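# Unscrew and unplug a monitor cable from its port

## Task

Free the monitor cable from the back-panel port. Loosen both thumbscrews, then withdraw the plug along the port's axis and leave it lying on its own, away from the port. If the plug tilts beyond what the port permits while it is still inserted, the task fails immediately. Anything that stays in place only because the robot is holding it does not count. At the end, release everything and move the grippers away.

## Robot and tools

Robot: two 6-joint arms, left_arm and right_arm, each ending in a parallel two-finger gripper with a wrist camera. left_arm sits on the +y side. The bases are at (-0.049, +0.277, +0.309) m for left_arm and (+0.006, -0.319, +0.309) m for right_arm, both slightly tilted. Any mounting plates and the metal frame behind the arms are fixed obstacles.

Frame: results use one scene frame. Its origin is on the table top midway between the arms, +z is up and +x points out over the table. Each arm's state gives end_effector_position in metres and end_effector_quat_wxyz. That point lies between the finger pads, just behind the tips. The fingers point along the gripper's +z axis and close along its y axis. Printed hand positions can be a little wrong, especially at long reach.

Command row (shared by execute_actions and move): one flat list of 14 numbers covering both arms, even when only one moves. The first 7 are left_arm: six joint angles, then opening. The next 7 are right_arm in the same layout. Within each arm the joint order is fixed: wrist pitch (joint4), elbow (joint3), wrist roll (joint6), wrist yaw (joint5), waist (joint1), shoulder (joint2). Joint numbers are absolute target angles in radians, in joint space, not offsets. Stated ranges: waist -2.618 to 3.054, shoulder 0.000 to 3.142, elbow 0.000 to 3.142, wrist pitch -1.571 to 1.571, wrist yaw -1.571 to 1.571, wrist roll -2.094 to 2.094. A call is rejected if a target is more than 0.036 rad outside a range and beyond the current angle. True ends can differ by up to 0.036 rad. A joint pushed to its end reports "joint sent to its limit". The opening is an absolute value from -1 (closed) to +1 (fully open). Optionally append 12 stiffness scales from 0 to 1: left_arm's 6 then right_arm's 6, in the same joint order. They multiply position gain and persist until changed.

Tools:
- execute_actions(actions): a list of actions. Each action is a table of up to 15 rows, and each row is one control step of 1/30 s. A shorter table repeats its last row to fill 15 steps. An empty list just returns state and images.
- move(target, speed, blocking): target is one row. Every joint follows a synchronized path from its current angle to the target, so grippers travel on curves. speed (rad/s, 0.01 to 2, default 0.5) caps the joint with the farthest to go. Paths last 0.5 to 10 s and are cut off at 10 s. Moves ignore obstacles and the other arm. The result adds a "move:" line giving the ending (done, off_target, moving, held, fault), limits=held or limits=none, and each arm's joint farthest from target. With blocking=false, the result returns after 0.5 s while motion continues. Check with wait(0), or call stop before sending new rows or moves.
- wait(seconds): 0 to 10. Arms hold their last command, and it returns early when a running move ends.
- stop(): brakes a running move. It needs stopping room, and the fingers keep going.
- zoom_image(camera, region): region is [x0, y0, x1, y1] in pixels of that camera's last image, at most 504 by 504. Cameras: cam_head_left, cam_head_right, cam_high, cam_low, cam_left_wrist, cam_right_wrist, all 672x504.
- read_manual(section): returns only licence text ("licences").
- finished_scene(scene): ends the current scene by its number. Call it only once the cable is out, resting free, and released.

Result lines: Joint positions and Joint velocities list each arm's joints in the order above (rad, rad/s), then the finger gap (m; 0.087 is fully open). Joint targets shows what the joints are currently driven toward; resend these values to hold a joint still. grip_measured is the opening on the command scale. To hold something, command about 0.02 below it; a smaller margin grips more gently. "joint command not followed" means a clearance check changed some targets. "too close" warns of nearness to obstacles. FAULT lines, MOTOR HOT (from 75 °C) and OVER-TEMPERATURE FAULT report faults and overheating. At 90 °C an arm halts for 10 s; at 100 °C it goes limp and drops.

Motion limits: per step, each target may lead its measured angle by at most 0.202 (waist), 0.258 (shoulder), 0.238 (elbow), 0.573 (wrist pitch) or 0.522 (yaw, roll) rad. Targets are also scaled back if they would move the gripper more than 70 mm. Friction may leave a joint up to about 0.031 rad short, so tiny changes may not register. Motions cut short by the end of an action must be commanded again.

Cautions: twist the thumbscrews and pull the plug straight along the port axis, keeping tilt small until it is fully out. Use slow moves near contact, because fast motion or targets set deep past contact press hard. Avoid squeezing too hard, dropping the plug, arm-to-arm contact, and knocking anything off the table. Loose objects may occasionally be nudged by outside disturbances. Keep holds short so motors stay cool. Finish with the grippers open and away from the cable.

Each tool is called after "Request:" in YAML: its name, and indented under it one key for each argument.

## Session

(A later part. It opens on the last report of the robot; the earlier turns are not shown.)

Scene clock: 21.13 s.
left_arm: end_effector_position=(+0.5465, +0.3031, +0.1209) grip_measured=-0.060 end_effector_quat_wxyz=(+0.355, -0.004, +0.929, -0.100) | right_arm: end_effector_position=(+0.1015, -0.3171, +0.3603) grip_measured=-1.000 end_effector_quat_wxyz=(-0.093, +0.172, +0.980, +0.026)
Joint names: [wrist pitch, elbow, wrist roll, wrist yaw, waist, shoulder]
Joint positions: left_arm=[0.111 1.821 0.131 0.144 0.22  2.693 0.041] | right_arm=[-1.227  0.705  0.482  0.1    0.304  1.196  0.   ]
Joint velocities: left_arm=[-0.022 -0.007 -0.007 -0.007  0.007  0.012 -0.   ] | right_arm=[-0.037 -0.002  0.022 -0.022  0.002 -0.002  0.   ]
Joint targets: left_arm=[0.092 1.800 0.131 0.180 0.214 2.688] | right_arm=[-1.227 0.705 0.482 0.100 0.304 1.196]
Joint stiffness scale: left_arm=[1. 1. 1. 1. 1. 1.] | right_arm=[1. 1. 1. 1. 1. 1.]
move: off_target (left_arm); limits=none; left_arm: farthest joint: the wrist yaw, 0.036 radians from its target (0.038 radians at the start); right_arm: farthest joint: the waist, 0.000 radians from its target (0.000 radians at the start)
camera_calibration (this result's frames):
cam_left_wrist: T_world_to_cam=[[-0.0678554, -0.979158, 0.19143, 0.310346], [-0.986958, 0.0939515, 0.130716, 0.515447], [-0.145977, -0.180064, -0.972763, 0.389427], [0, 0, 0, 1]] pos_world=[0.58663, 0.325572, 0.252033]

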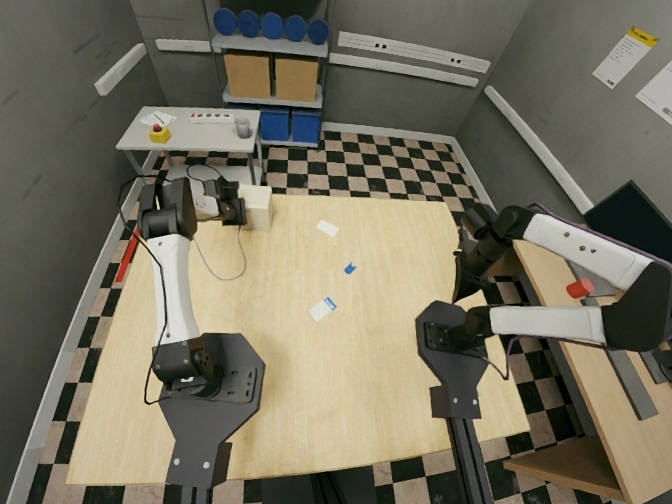

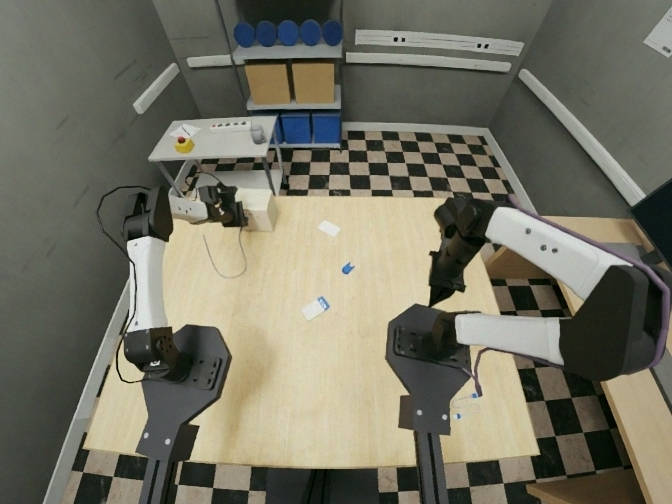

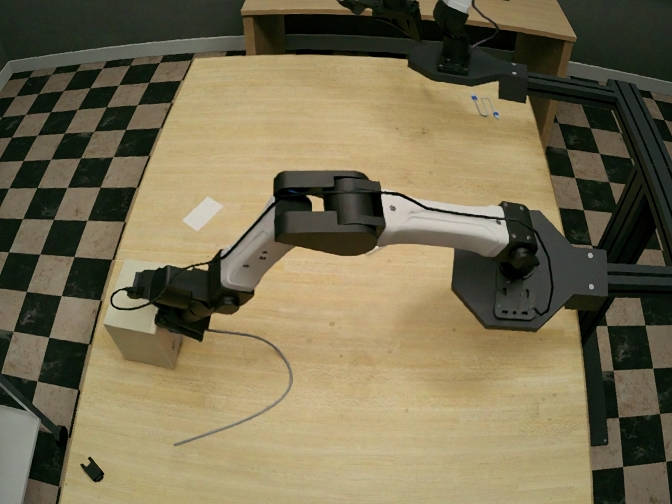

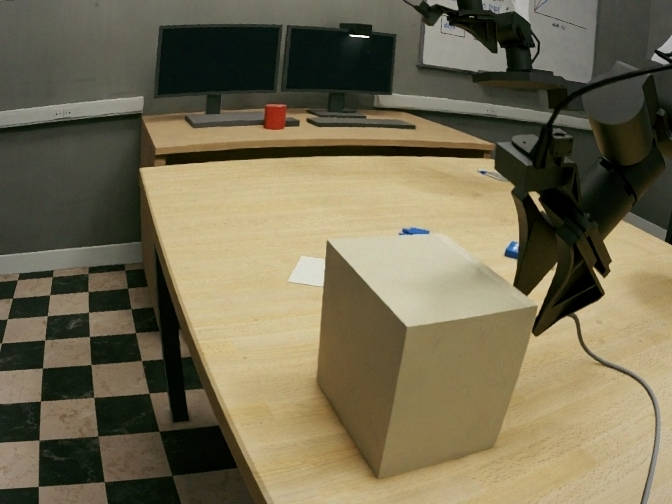

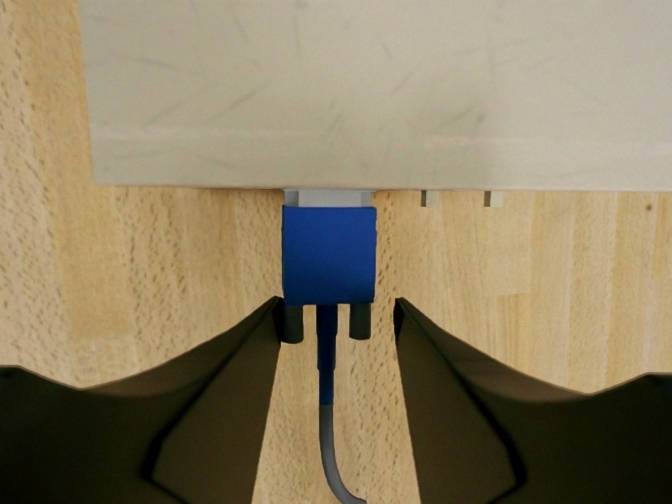

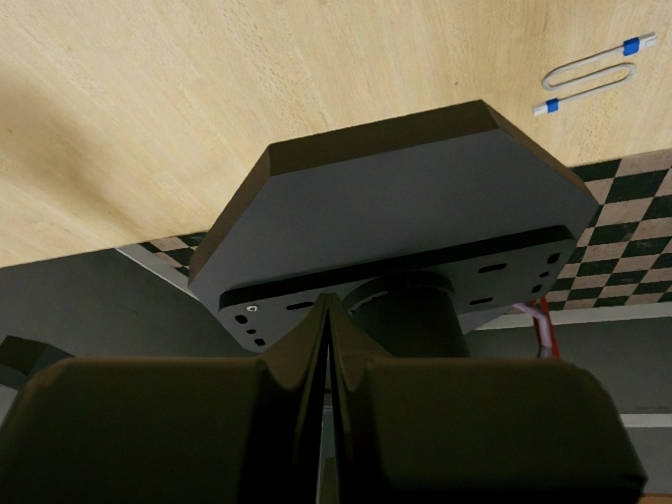

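Request:
execute_actions:
  actions:
    - [[0.12,1.82,0.131,0.2,0.214,2.725,-0.06,-1.227,0.705,0.482,0.1,0.304,1.196,-1]]
    - [[0.13,1.83,0.131,0.2,0.214,2.745,-0.06,-1.227,0.705,0.482,0.1,0.304,1.196,-1]]
    - [[0.14,1.845,0.131,0.2,0.214,2.765,-0.06,-1.227,0.705,0.482,0.1,0.304,1.196,-1]]
    - [[0.15,1.855,0.131,0.2,0.214,2.785,-0.06,-1.227,0.705,0.482,0.1,0.304,1.196,-1]]
    - [[0.16,1.865,0.131,0.2,0.214,2.805,-0.06,-1.227,0.705,0.482,0.1,0.304,1.196,-1]]
    - [[0.17,1.875,0.131,0.2,0.214,2.825,-0.06,-1.227,0.705,0.482,0.1,0.304,1.196,-1]]

Scene clock: 25.17 s.
left_arm: end_effector_position=(+0.5484, +0.2960, +0.0869) grip_measured=-0.060 end_effector_quat_wxyz=(+0.365, +0.001, +0.926, -0.102) | right_arm: end_effector_position=(+0.1015, -0.3171, +0.3603) grip_measured=-1.000 end_effector_quat_wxyz=(-0.093, +0.172, +0.980, +0.026)
Joint names: [wrist pitch, elbow, wrist roll, wrist yaw, waist, shoulder]
Joint positions: left_arm=[0.19  1.867 0.137 0.154 0.22  2.798 0.041] | right_arm=[-1.227  0.705  0.482  0.1    0.304  1.196  0.   ]
Joint velocities: left_arm=[-0.051 -0.007 -0.007  0.037  0.007 -0.007 -0.001] | right_arm=[ 0.007 -0.012  0.007 -0.081  0.022 -0.032  0.   ]
Joint targets: left_arm=[0.170 1.875 0.131 0.200 0.214 2.825] | right_arm=[-1.227 0.705 0.482 0.100 0.304 1.196]
Joint stiffness scale: left_arm=[1. 1. 1. 1. 1. 1.] | right_arm=[1. 1. 1. 1. 1. 1.]
camera_calibration (this result's frames):
cam_left_wrist: T_world_to_cam=[[-0.0796585, -0.978369, 0.190916, 0.316316], [-0.988822, 0.101773, 0.108964, 0.523089], [-0.126037, -0.180102, -0.97554, 0.344663], [0, 0, 0, 1]] pos_world=[0.585879, 0.318312, 0.218844]

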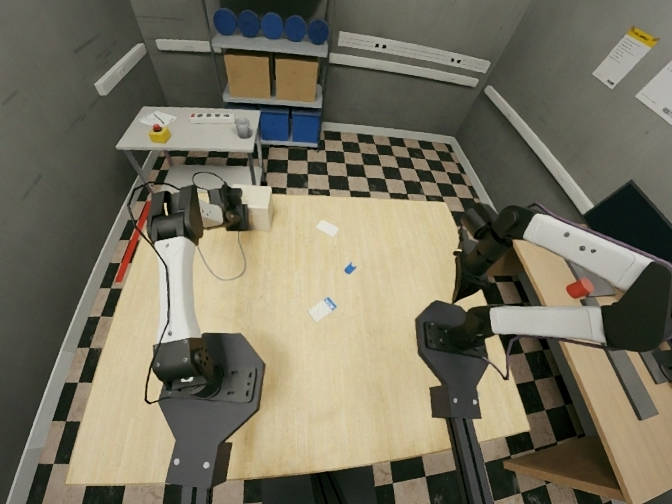

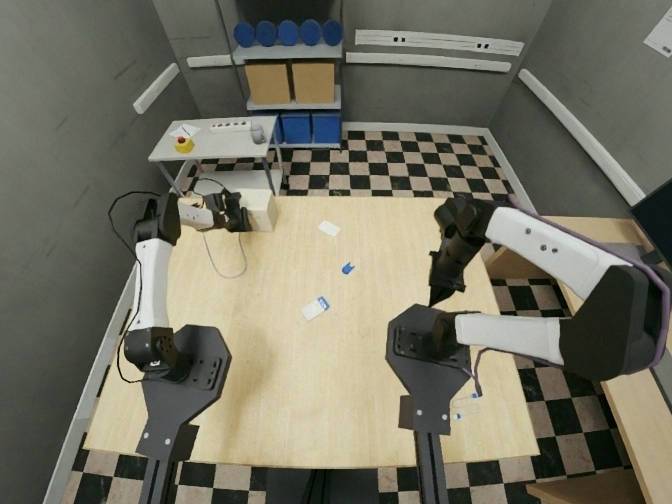

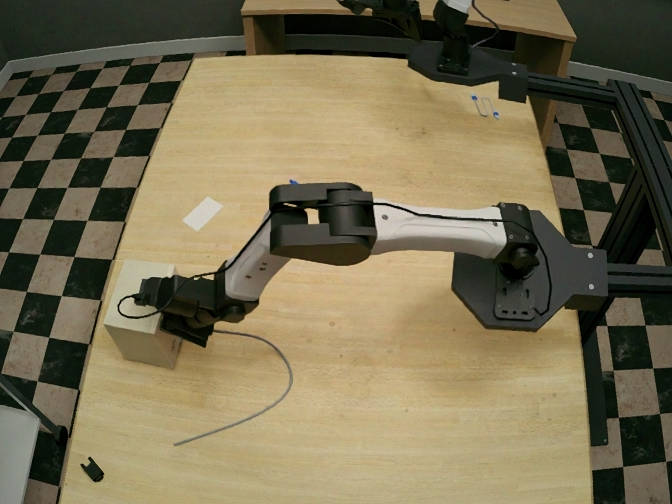

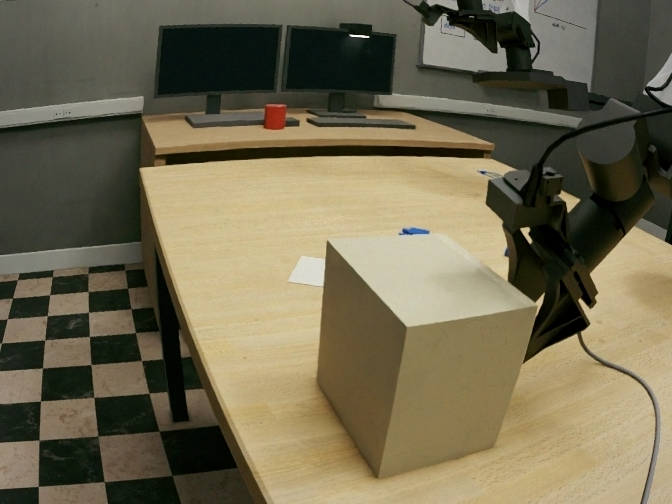

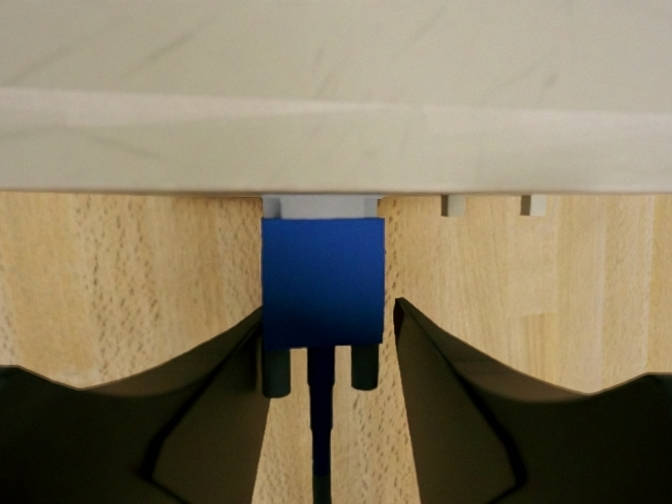

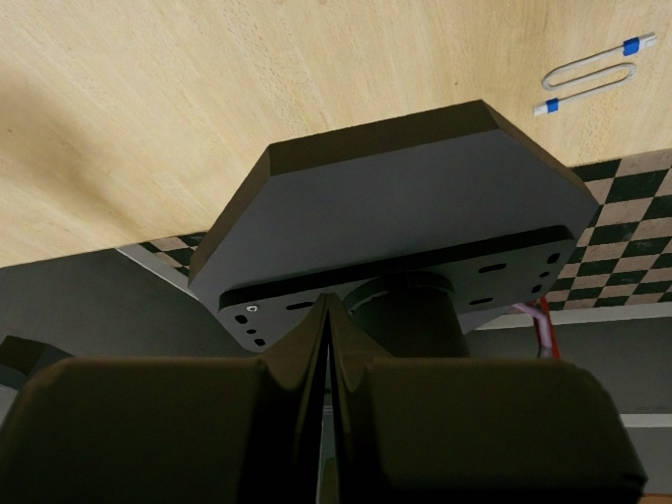

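Request:
execute_actions:
  actions:
    - [[0.17,1.875,0.131,0.11,0.214,2.825,-0.06,-1.227,0.705,0.482,0.1,0.304,1.196,-1]]
    - [[0.14,1.84,0.131,0.11,0.214,2.825,-0.06,-1.227,0.705,0.482,0.1,0.304,1.196,-1]]
    - [[0.14,1.84,0.131,0.11,0.214,2.825,-0.06,-1.227,0.705,0.482,0.1,0.304,1.196,-1]]

Scene clock: 27.37 s.
left_arm: end_effector_position=(+0.5356, +0.2975, +0.0748) grip_measured=-0.060 end_effector_quat_wxyz=(+0.341, -0.004, +0.936, -0.092) | right_arm: end_effector_position=(+0.1015, -0.3171, +0.3603) grip_measured=-1.000 end_effector_quat_wxyz=(-0.093, +0.172, +0.980, +0.026)
Joint names: [wrist pitch, elbow, wrist roll, wrist yaw, waist, shoulder]
Joint positions: left_arm=[0.158 1.858 0.137 0.122 0.22  2.806 0.041] | right_arm=[-1.227  0.705  0.482  0.1    0.304  1.196  0.   ]
Joint velocities: left_arm=[ 0.022  0.002  0.051  0.007  0.002 -0.017  0.   ] | right_arm=[-0.007 -0.007 -0.066 -0.022  0.002 -0.007  0.   ]
Joint targets: left_arm=[0.140 1.840 0.131 0.110 0.214 2.825] | right_arm=[-1.227 0.705 0.482 0.100 0.304 1.196]
Joint stiffness scale: left_arm=[1. 1. 1. 1. 1. 1.] | right_arm=[1. 1. 1. 1. 1. 1.]
camera_calibration (this result's frames):
cam_left_wrist: T_world_to_cam=[[-0.0584573, -0.982429, 0.177244, 0.309923], [-0.9827, 0.0878851, 0.163023, 0.508325], [-0.175736, -0.164648, -0.970571, 0.353115], [0, 0, 0, 1]] pos_world=[0.579704, 0.317943, 0.204923]

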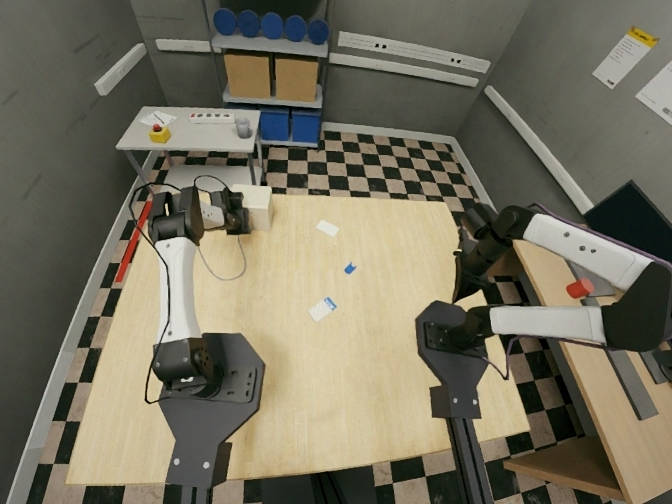

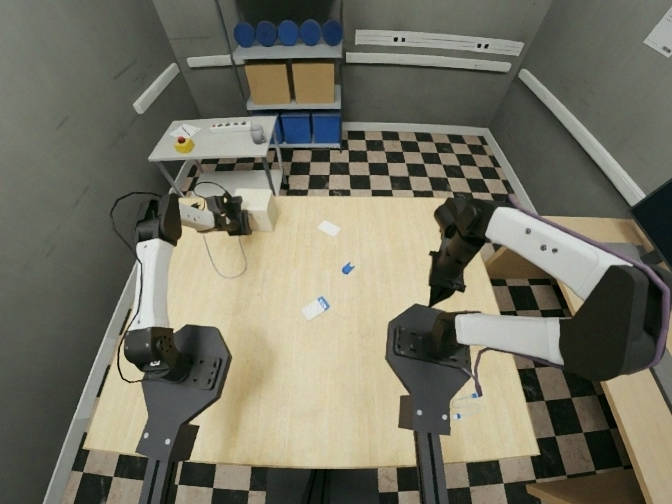

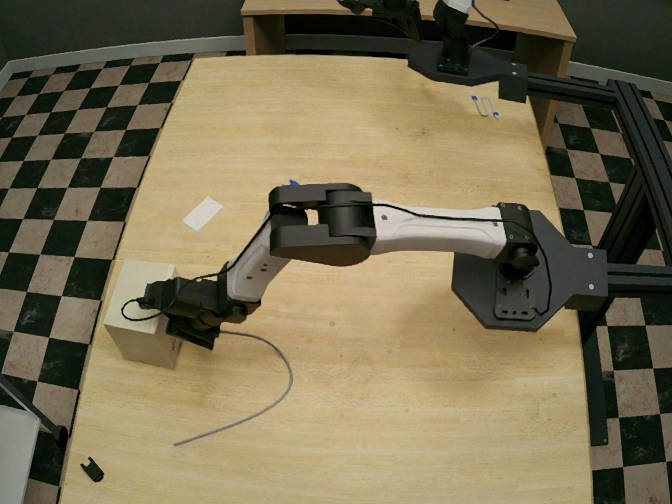

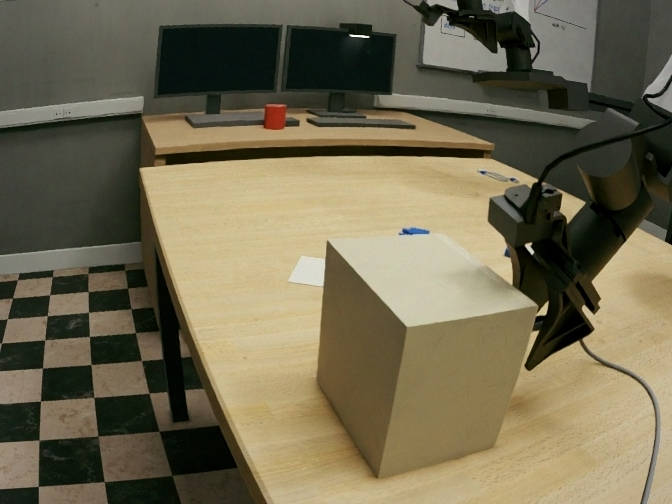

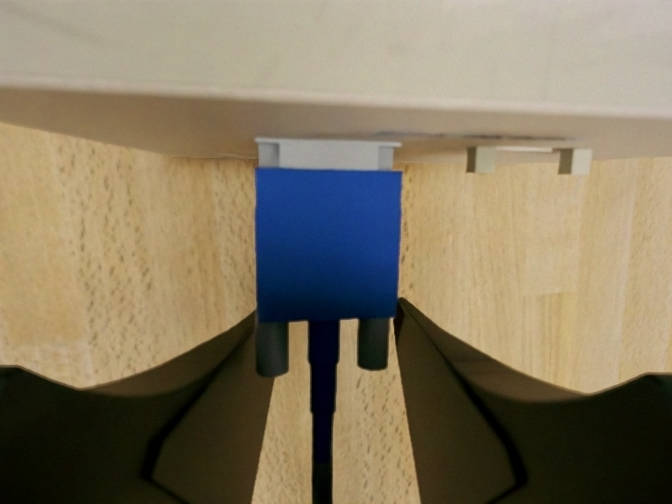

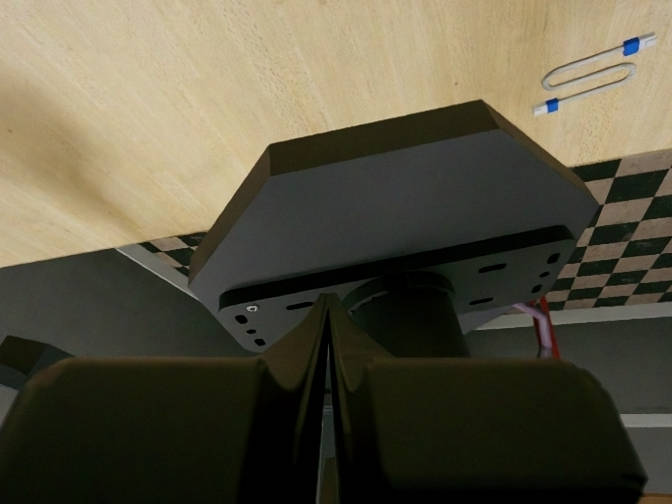

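Request:
execute_actions:
  actions:
    - [[0.125,1.84,0.131,0.06,0.214,2.81,-0.06,-1.227,0.705,0.482,0.1,0.304,1.196,-1]]
    - [[0.14,1.84,0.131,0.0,0.214,2.80,-0.06,-1.227,0.705,0.482,0.1,0.304,1.196,-1]]
    - [[0.14,1.83,0.131,0.0,0.214,2.775,-0.06,-1.227,0.705,0.482,0.1,0.304,1.196,-1]]
    - [[0.13,1.82,0.131,0.0,0.214,2.755,-0.06,-1.227,0.705,0.482,0.1,0.304,1.196,-1]]
    - [[0.12,1.81,0.131,0.0,0.214,2.735,-0.06,-1.227,0.705,0.482,0.1,0.304,1.196,-1]]

Scene clock: 30.33 s.
left_arm: end_effector_position=(+0.5319, +0.3100, +0.0893) grip_measured=-0.060 end_effector_quat_wxyz=(+0.328, -0.016, +0.943, -0.053) | right_arm: end_effector_position=(+0.1015, -0.3171, +0.3603) grip_measured=-1.000 end_effector_quat_wxyz=(-0.093, +0.172, +0.980, +0.026)
Joint names: [wrist pitch, elbow, wrist roll, wrist yaw, waist, shoulder]
Joint positions: left_arm=[0.121 1.825 0.134 0.031 0.211 2.749 0.041] | right_arm=[-1.227  0.705  0.482  0.1    0.304  1.196  0.   ]
Joint velocities: left_arm=[-0.022  0.002 -0.051 -0.066 -0.017 -0.002 -0.001] | right_arm=[ 0.022  0.002  0.022  0.022 -0.007  0.002  0.   ]
Joint targets: left_arm=[0.120 1.810 0.131 0.000 0.214 2.735] | right_arm=[-1.227 0.705 0.482 0.100 0.304 1.196]
Joint stiffness scale: left_arm=[1. 1. 1. 1. 1. 1.] | right_arm=[1. 1. 1. 1. 1. 1.]
camera_calibration (this result's frames):
cam_left_wrist: T_world_to_cam=[[-0.00857469, -0.993552, 0.11305, 0.302133], [-0.979952, 0.0308533, 0.196829, 0.514483], [-0.199048, -0.109096, -0.973898, 0.364093], [0, 0, 0, 1]] pos_world=[0.579232, 0.324032, 0.219168]

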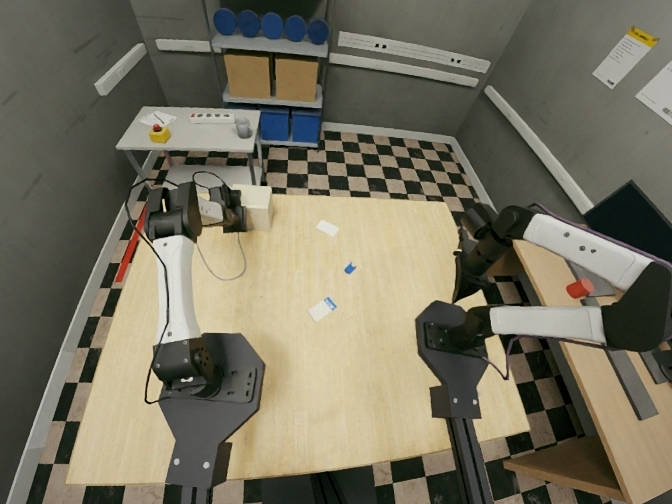

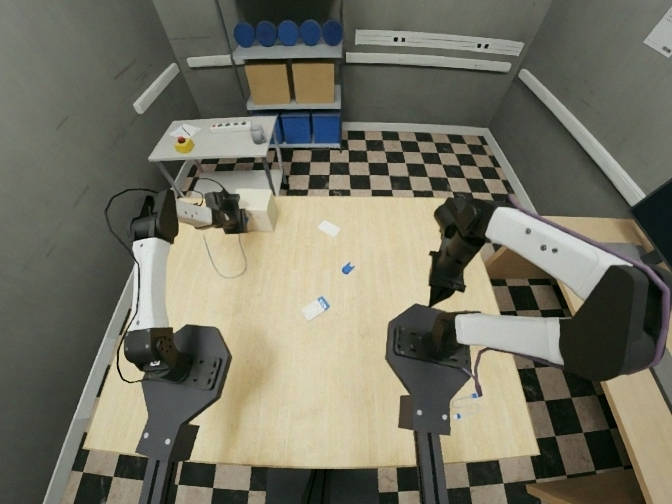

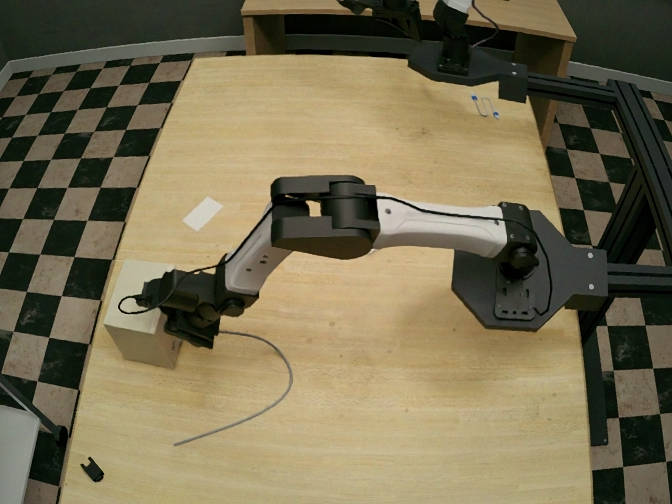

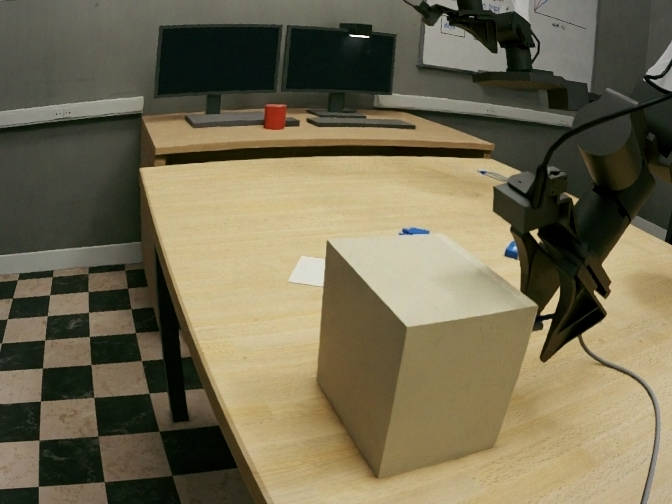

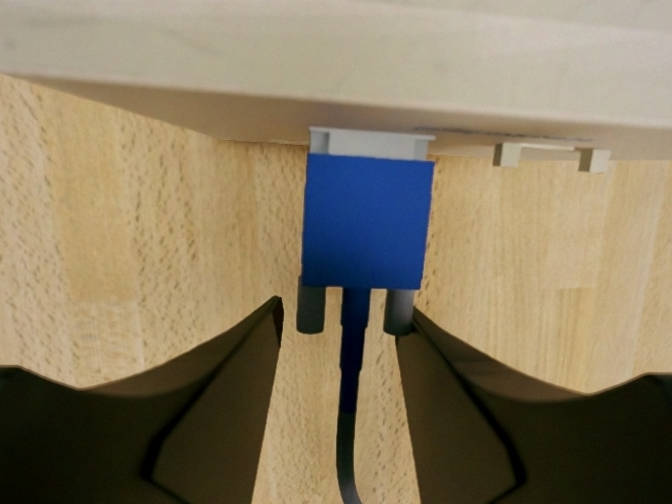

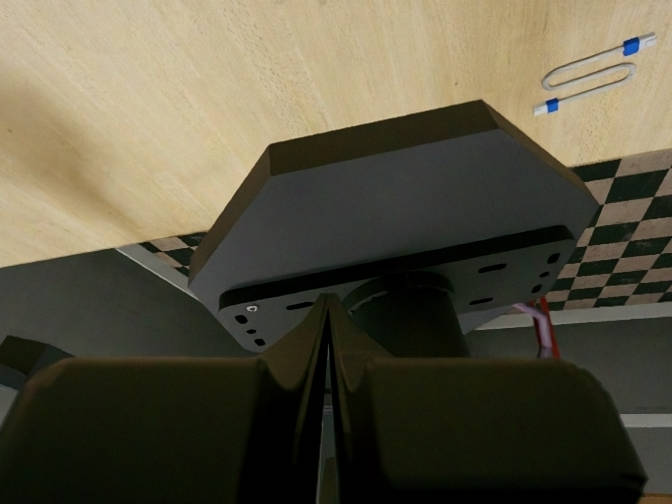

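Request:
execute_actions:
  actions:
    - [[0.12,1.81,0.131,0.0,0.24,2.735,-0.06,-1.227,0.705,0.482,0.1,0.304,1.196,-1]]
    - [[0.12,1.81,0.131,0.0,0.25,2.715,-0.06,-1.227,0.705,0.482,0.1,0.304,1.196,-1]]
    - [[0.12,1.805,0.131,0.0,0.25,2.695,-0.06,-1.227,0.705,0.482,0.1,0.304,1.196,-1]]

Request:
zoom_image:
  camera: "cam_left_wrist"
  region: [260, 240, 460, 380]

Scene clock: 32.37 s.
left_arm: end_effector_position=(+0.5316, +0.3117, +0.0995) grip_measured=-0.060 end_effector_quat_wxyz=(+0.327, -0.018, +0.943, -0.060) | right_arm: end_effector_position=(+0.1015, -0.3171, +0.3603) grip_measured=-1.000 end_effector_quat_wxyz=(-0.093, +0.172, +0.980, +0.026)
Joint names: [wrist pitch, elbow, wrist roll, wrist yaw, waist, shoulder]
Joint positions: left_arm=[0.097 1.814 0.129 0.047 0.216 2.719 0.041] | right_arm=[-1.227  0.705  0.482  0.1    0.304  1.196  0.   ]
Joint velocities: left_arm=[ 0.022 -0.002  0.037 -0.081 -0.002  0.002 -0.001] | right_arm=[-0.022 -0.012 -0.037  0.081 -0.017 -0.007  0.   ]
Joint targets: left_arm=[0.120 1.805 0.131 -0.000 0.250 2.695] | right_arm=[-1.227 0.705 0.482 0.100 0.304 1.196]
Joint stiffness scale: left_arm=[1. 1. 1. 1. 1. 1.] | right_arm=[1. 1. 1. 1. 1. 1.]
camera_calibration (this result's frames):
cam_left_wrist: T_world_to_cam=[[-0.00955373, -0.991608, 0.128925, 0.300962], [-0.979222, 0.0353958, 0.199678, 0.510044], [-0.202566, -0.124339, -0.971343, 0.38056], [0, 0, 0, 1]] pos_world=[0.57941, 0.327701, 0.229008]

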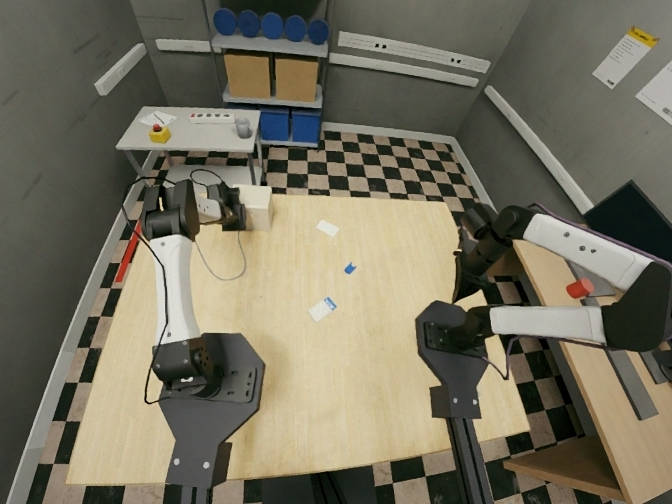

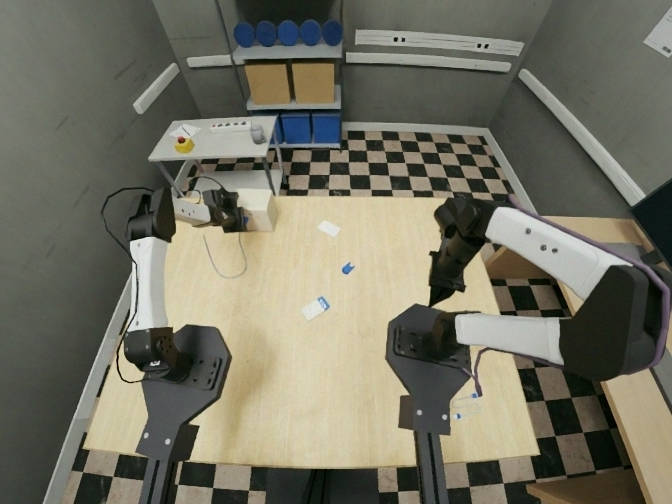

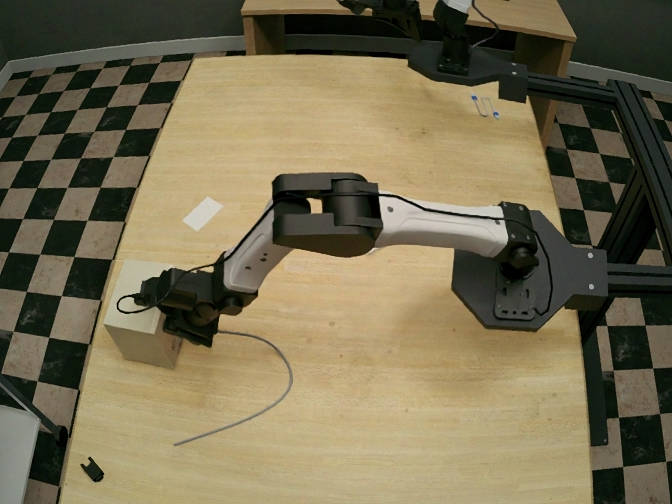

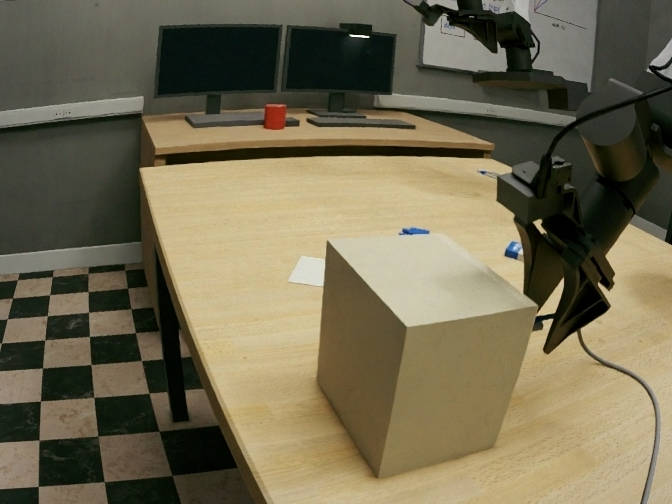

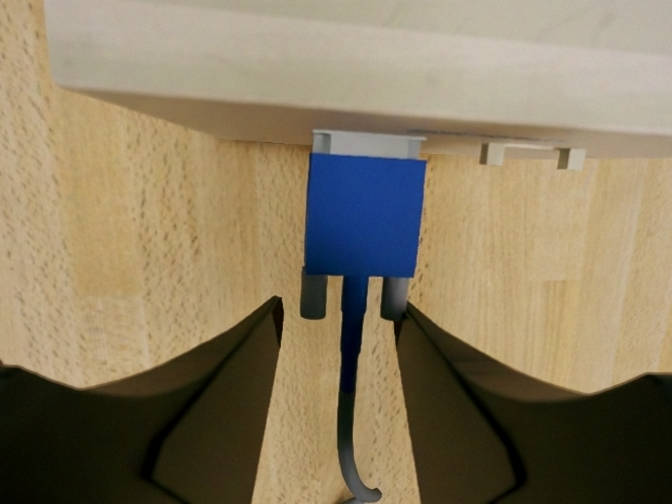

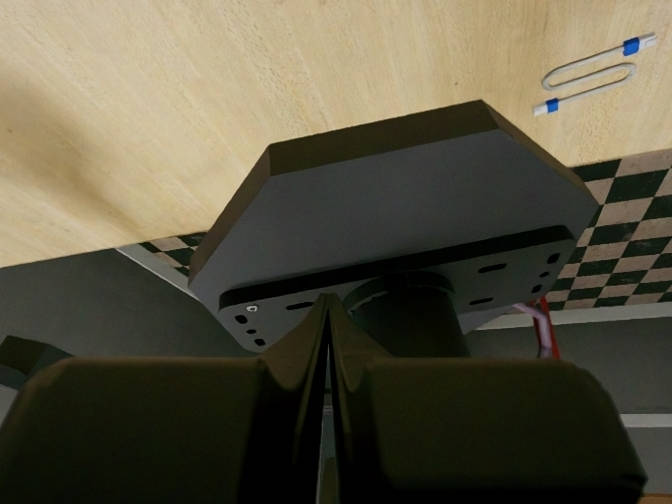

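Region (260, 240, 460, 380) of cam_left_wrist's 672x504 image, scaled by 2.520, with more detail than that image has; it fills the top 353 rows of this view, and the rest is white.

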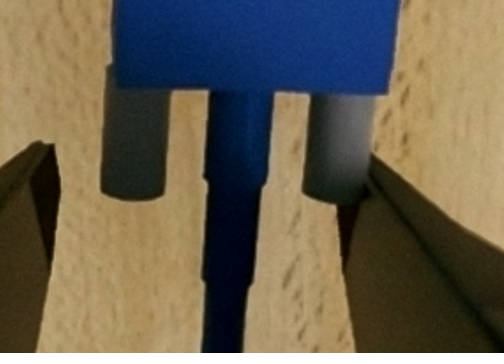

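Request:
move:
  target: [0.097,1.814,0.129,0.047,0.216,2.719,0.4,-1.227,0.705,0.482,0.1,0.304,1.196,-1]

Request:
move:
  target: [0.325,1.70,0.232,-0.03,0.172,2.718,0.4,-1.227,0.705,0.482,0.1,0.304,1.196,-1]
  speed: 0.2

Scene clock: 35.60 s.
left_arm: end_effector_position=(+0.5321, +0.3112, +0.0999) grip_measured=+0.400 end_effector_quat_wxyz=(+0.328, -0.017, +0.943, -0.061) | right_arm: end_effector_position=(+0.1015, -0.3171, +0.3603) grip_measured=-1.000 end_effector_quat_wxyz=(-0.093, +0.172, +0.980, +0.026)
Joint names: [wrist pitch, elbow, wrist roll, wrist yaw, waist, shoulder]
Joint positions: left_arm=[0.098 1.814 0.129 0.048 0.215 2.719 0.061] | right_arm=[-1.227  0.705  0.482  0.1    0.304  1.196  0.   ]
Joint velocities: left_arm=[ 0.081 -0.017  0.007 -0.051  0.007  0.007 -0.   ] | right_arm=[ 0.007 -0.017 -0.007 -0.037  0.002 -0.012  0.   ]
Joint targets: left_arm=[0.097 1.814 0.129 0.047 0.216 2.719] | right_arm=[-1.227 0.705 0.482 0.100 0.304 1.196]
Joint stiffness scale: left_arm=[1. 1. 1. 1. 1. 1.] | right_arm=[1. 1. 1. 1. 1. 1.]
move: done; limits=none; left_arm: farthest joint: the waist, 0.001 radians from its target (0.000 radians at the start); right_arm: farthest joint: the waist, 0.000 radians from its target (0.000 radians at the start)
camera_calibration (this result's frames):
cam_left_wrist: T_world_to_cam=[[-0.0107061, -0.991544, 0.129332, 0.300992], [-0.979618, 0.0363452, 0.197552, 0.510604], [-0.200582, -0.124581, -0.971723, 0.379968], [0, 0, 0, 1]] pos_world=[0.579634, 0.327225, 0.229425]

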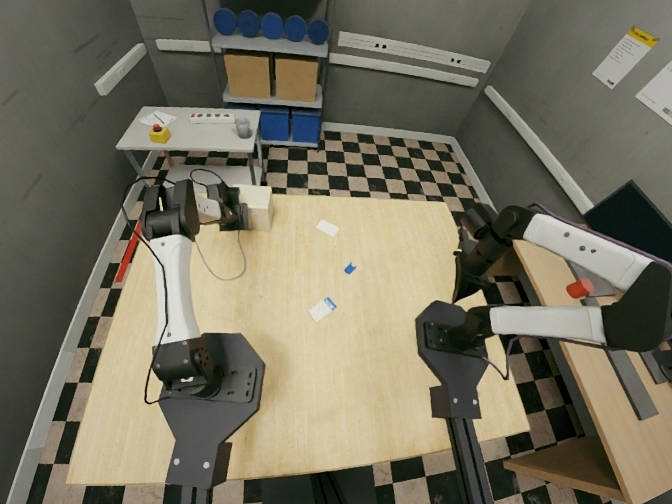

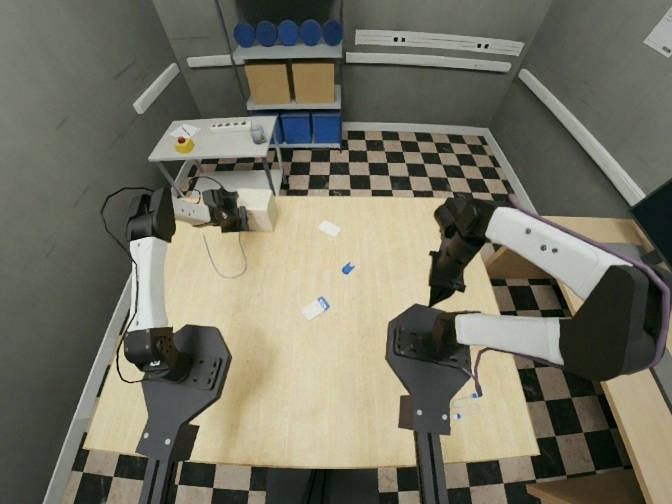

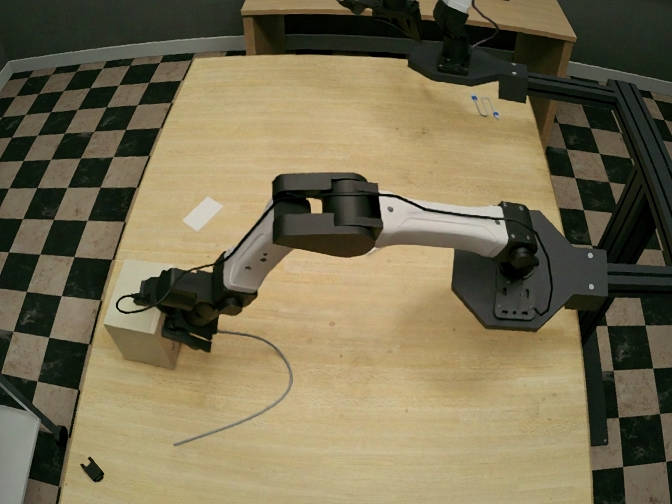

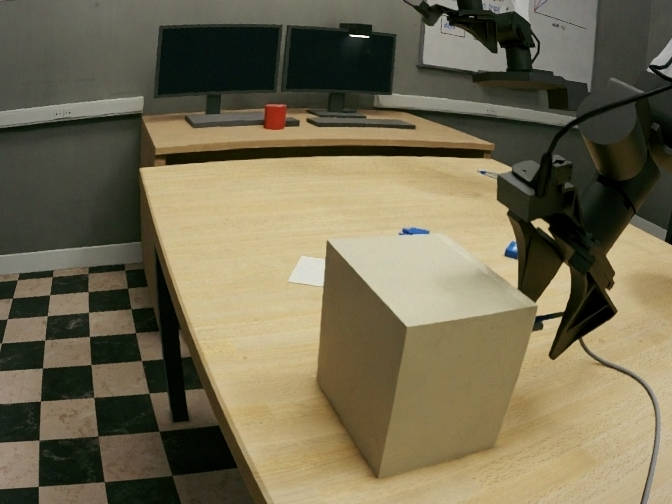

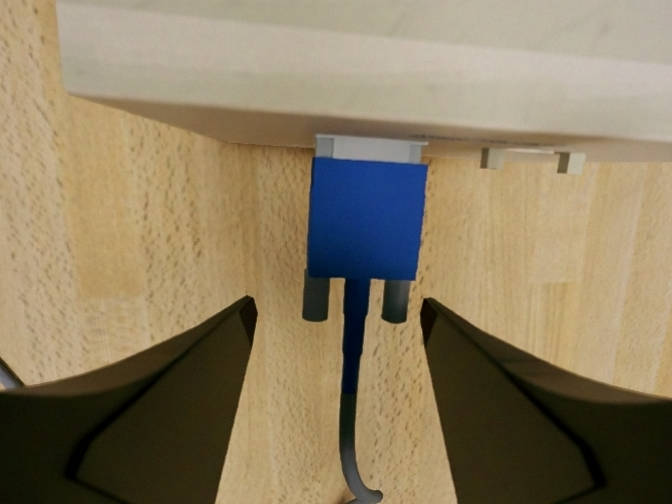

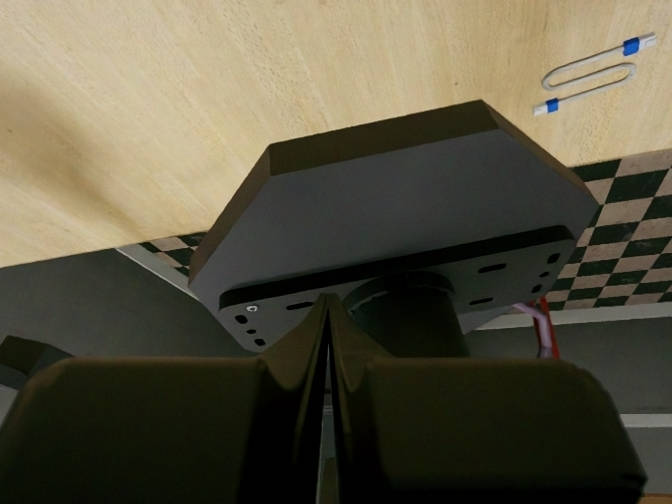

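Scene clock: 37.37 s.
left_arm: end_effector_position=(+0.5424, +0.3063, +0.1017) grip_measured=+0.400 end_effector_quat_wxyz=(+0.384, +0.027, +0.923, -0.011) | right_arm: end_effector_position=(+0.1015, -0.3171, +0.3603) grip_measured=-1.000 end_effector_quat_wxyz=(-0.093, +0.172, +0.980, +0.026)
Joint names: [wrist pitch, elbow, wrist roll, wrist yaw, waist, shoulder]
Joint positions: left_arm=[ 0.319  1.719  0.226 -0.018  0.179  2.719  0.061] | right_arm=[-1.227  0.705  0.482  0.1    0.304  1.196  0.   ]
Joint velocities: left_arm=[-0.022 -0.007  0.051 -0.081 -0.007 -0.002  0.001] | right_arm=[-0.125  0.002 -0.022 -0.066  0.017  0.007  0.   ]
Joint targets: left_arm=[0.325 1.700 0.232 -0.030 0.172 2.718] | right_arm=[-1.227 0.705 0.482 0.100 0.304 1.196]
Joint stiffness scale: left_arm=[1. 1. 1. 1. 1. 1.] | right_arm=[1. 1. 1. 1. 1. 1.]
move: done; limits=none; left_arm: farthest joint: the elbow, 0.019 radians from its target (0.114 radians at the start); right_arm: farthest joint: the waist, 0.000 radians from its target (0.000 radians at the start)
camera_calibration (this result's frames):
cam_left_wrist: T_world_to_cam=[[-0.0628152, -0.998023, 0.00206312, 0.339137], [-0.994659, 0.0627728, 0.081934, 0.532341], [-0.0819015, 0.0030946, -0.996636, 0.28228], [0, 0, 0, 1]] pos_world=[0.57392, 0.304176, 0.237014]

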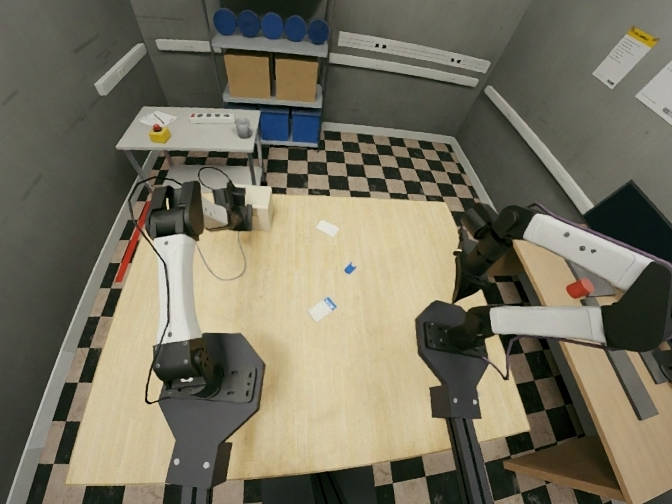

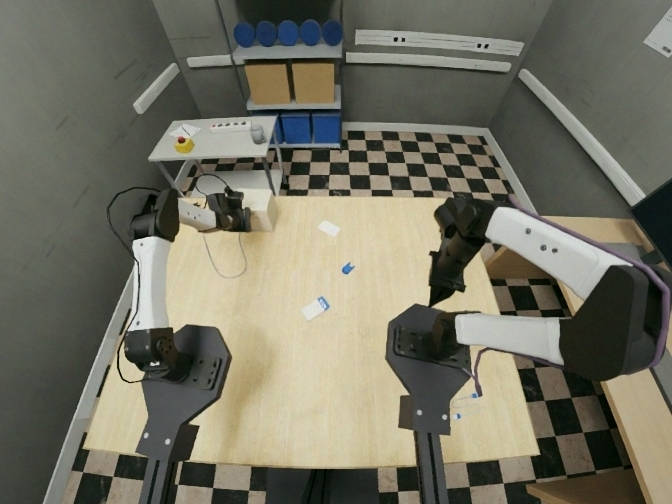

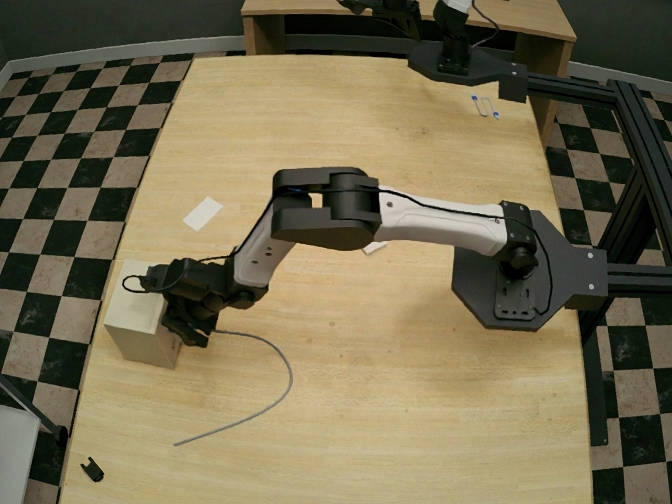

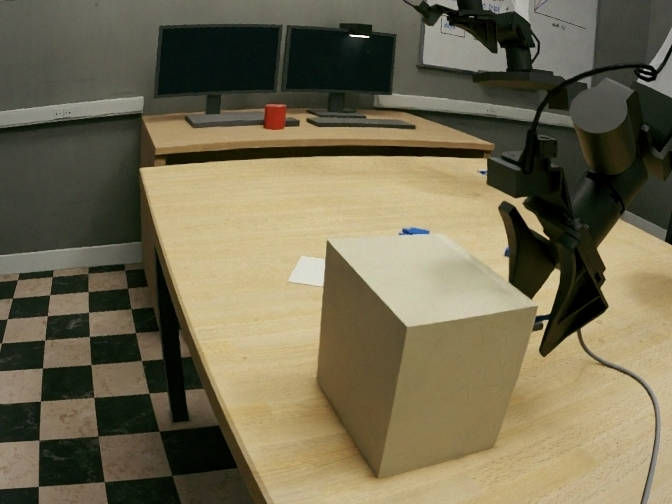

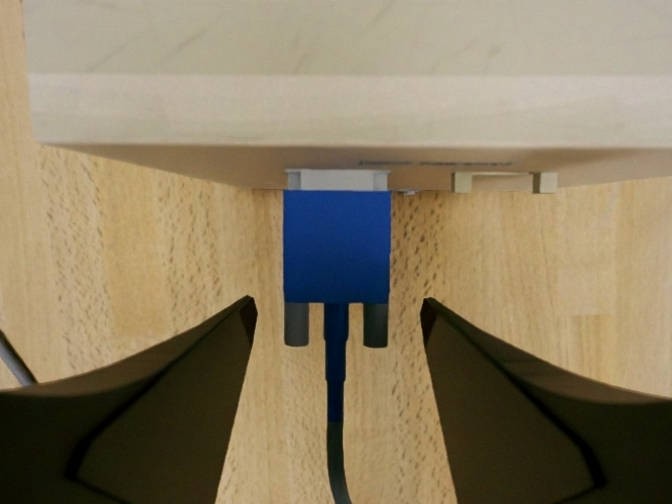

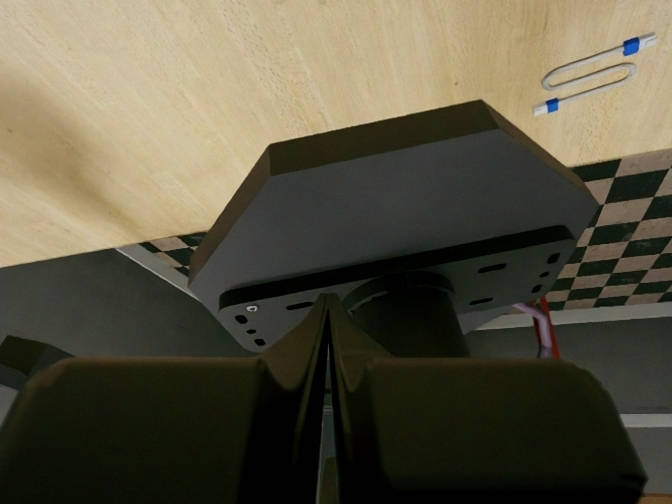

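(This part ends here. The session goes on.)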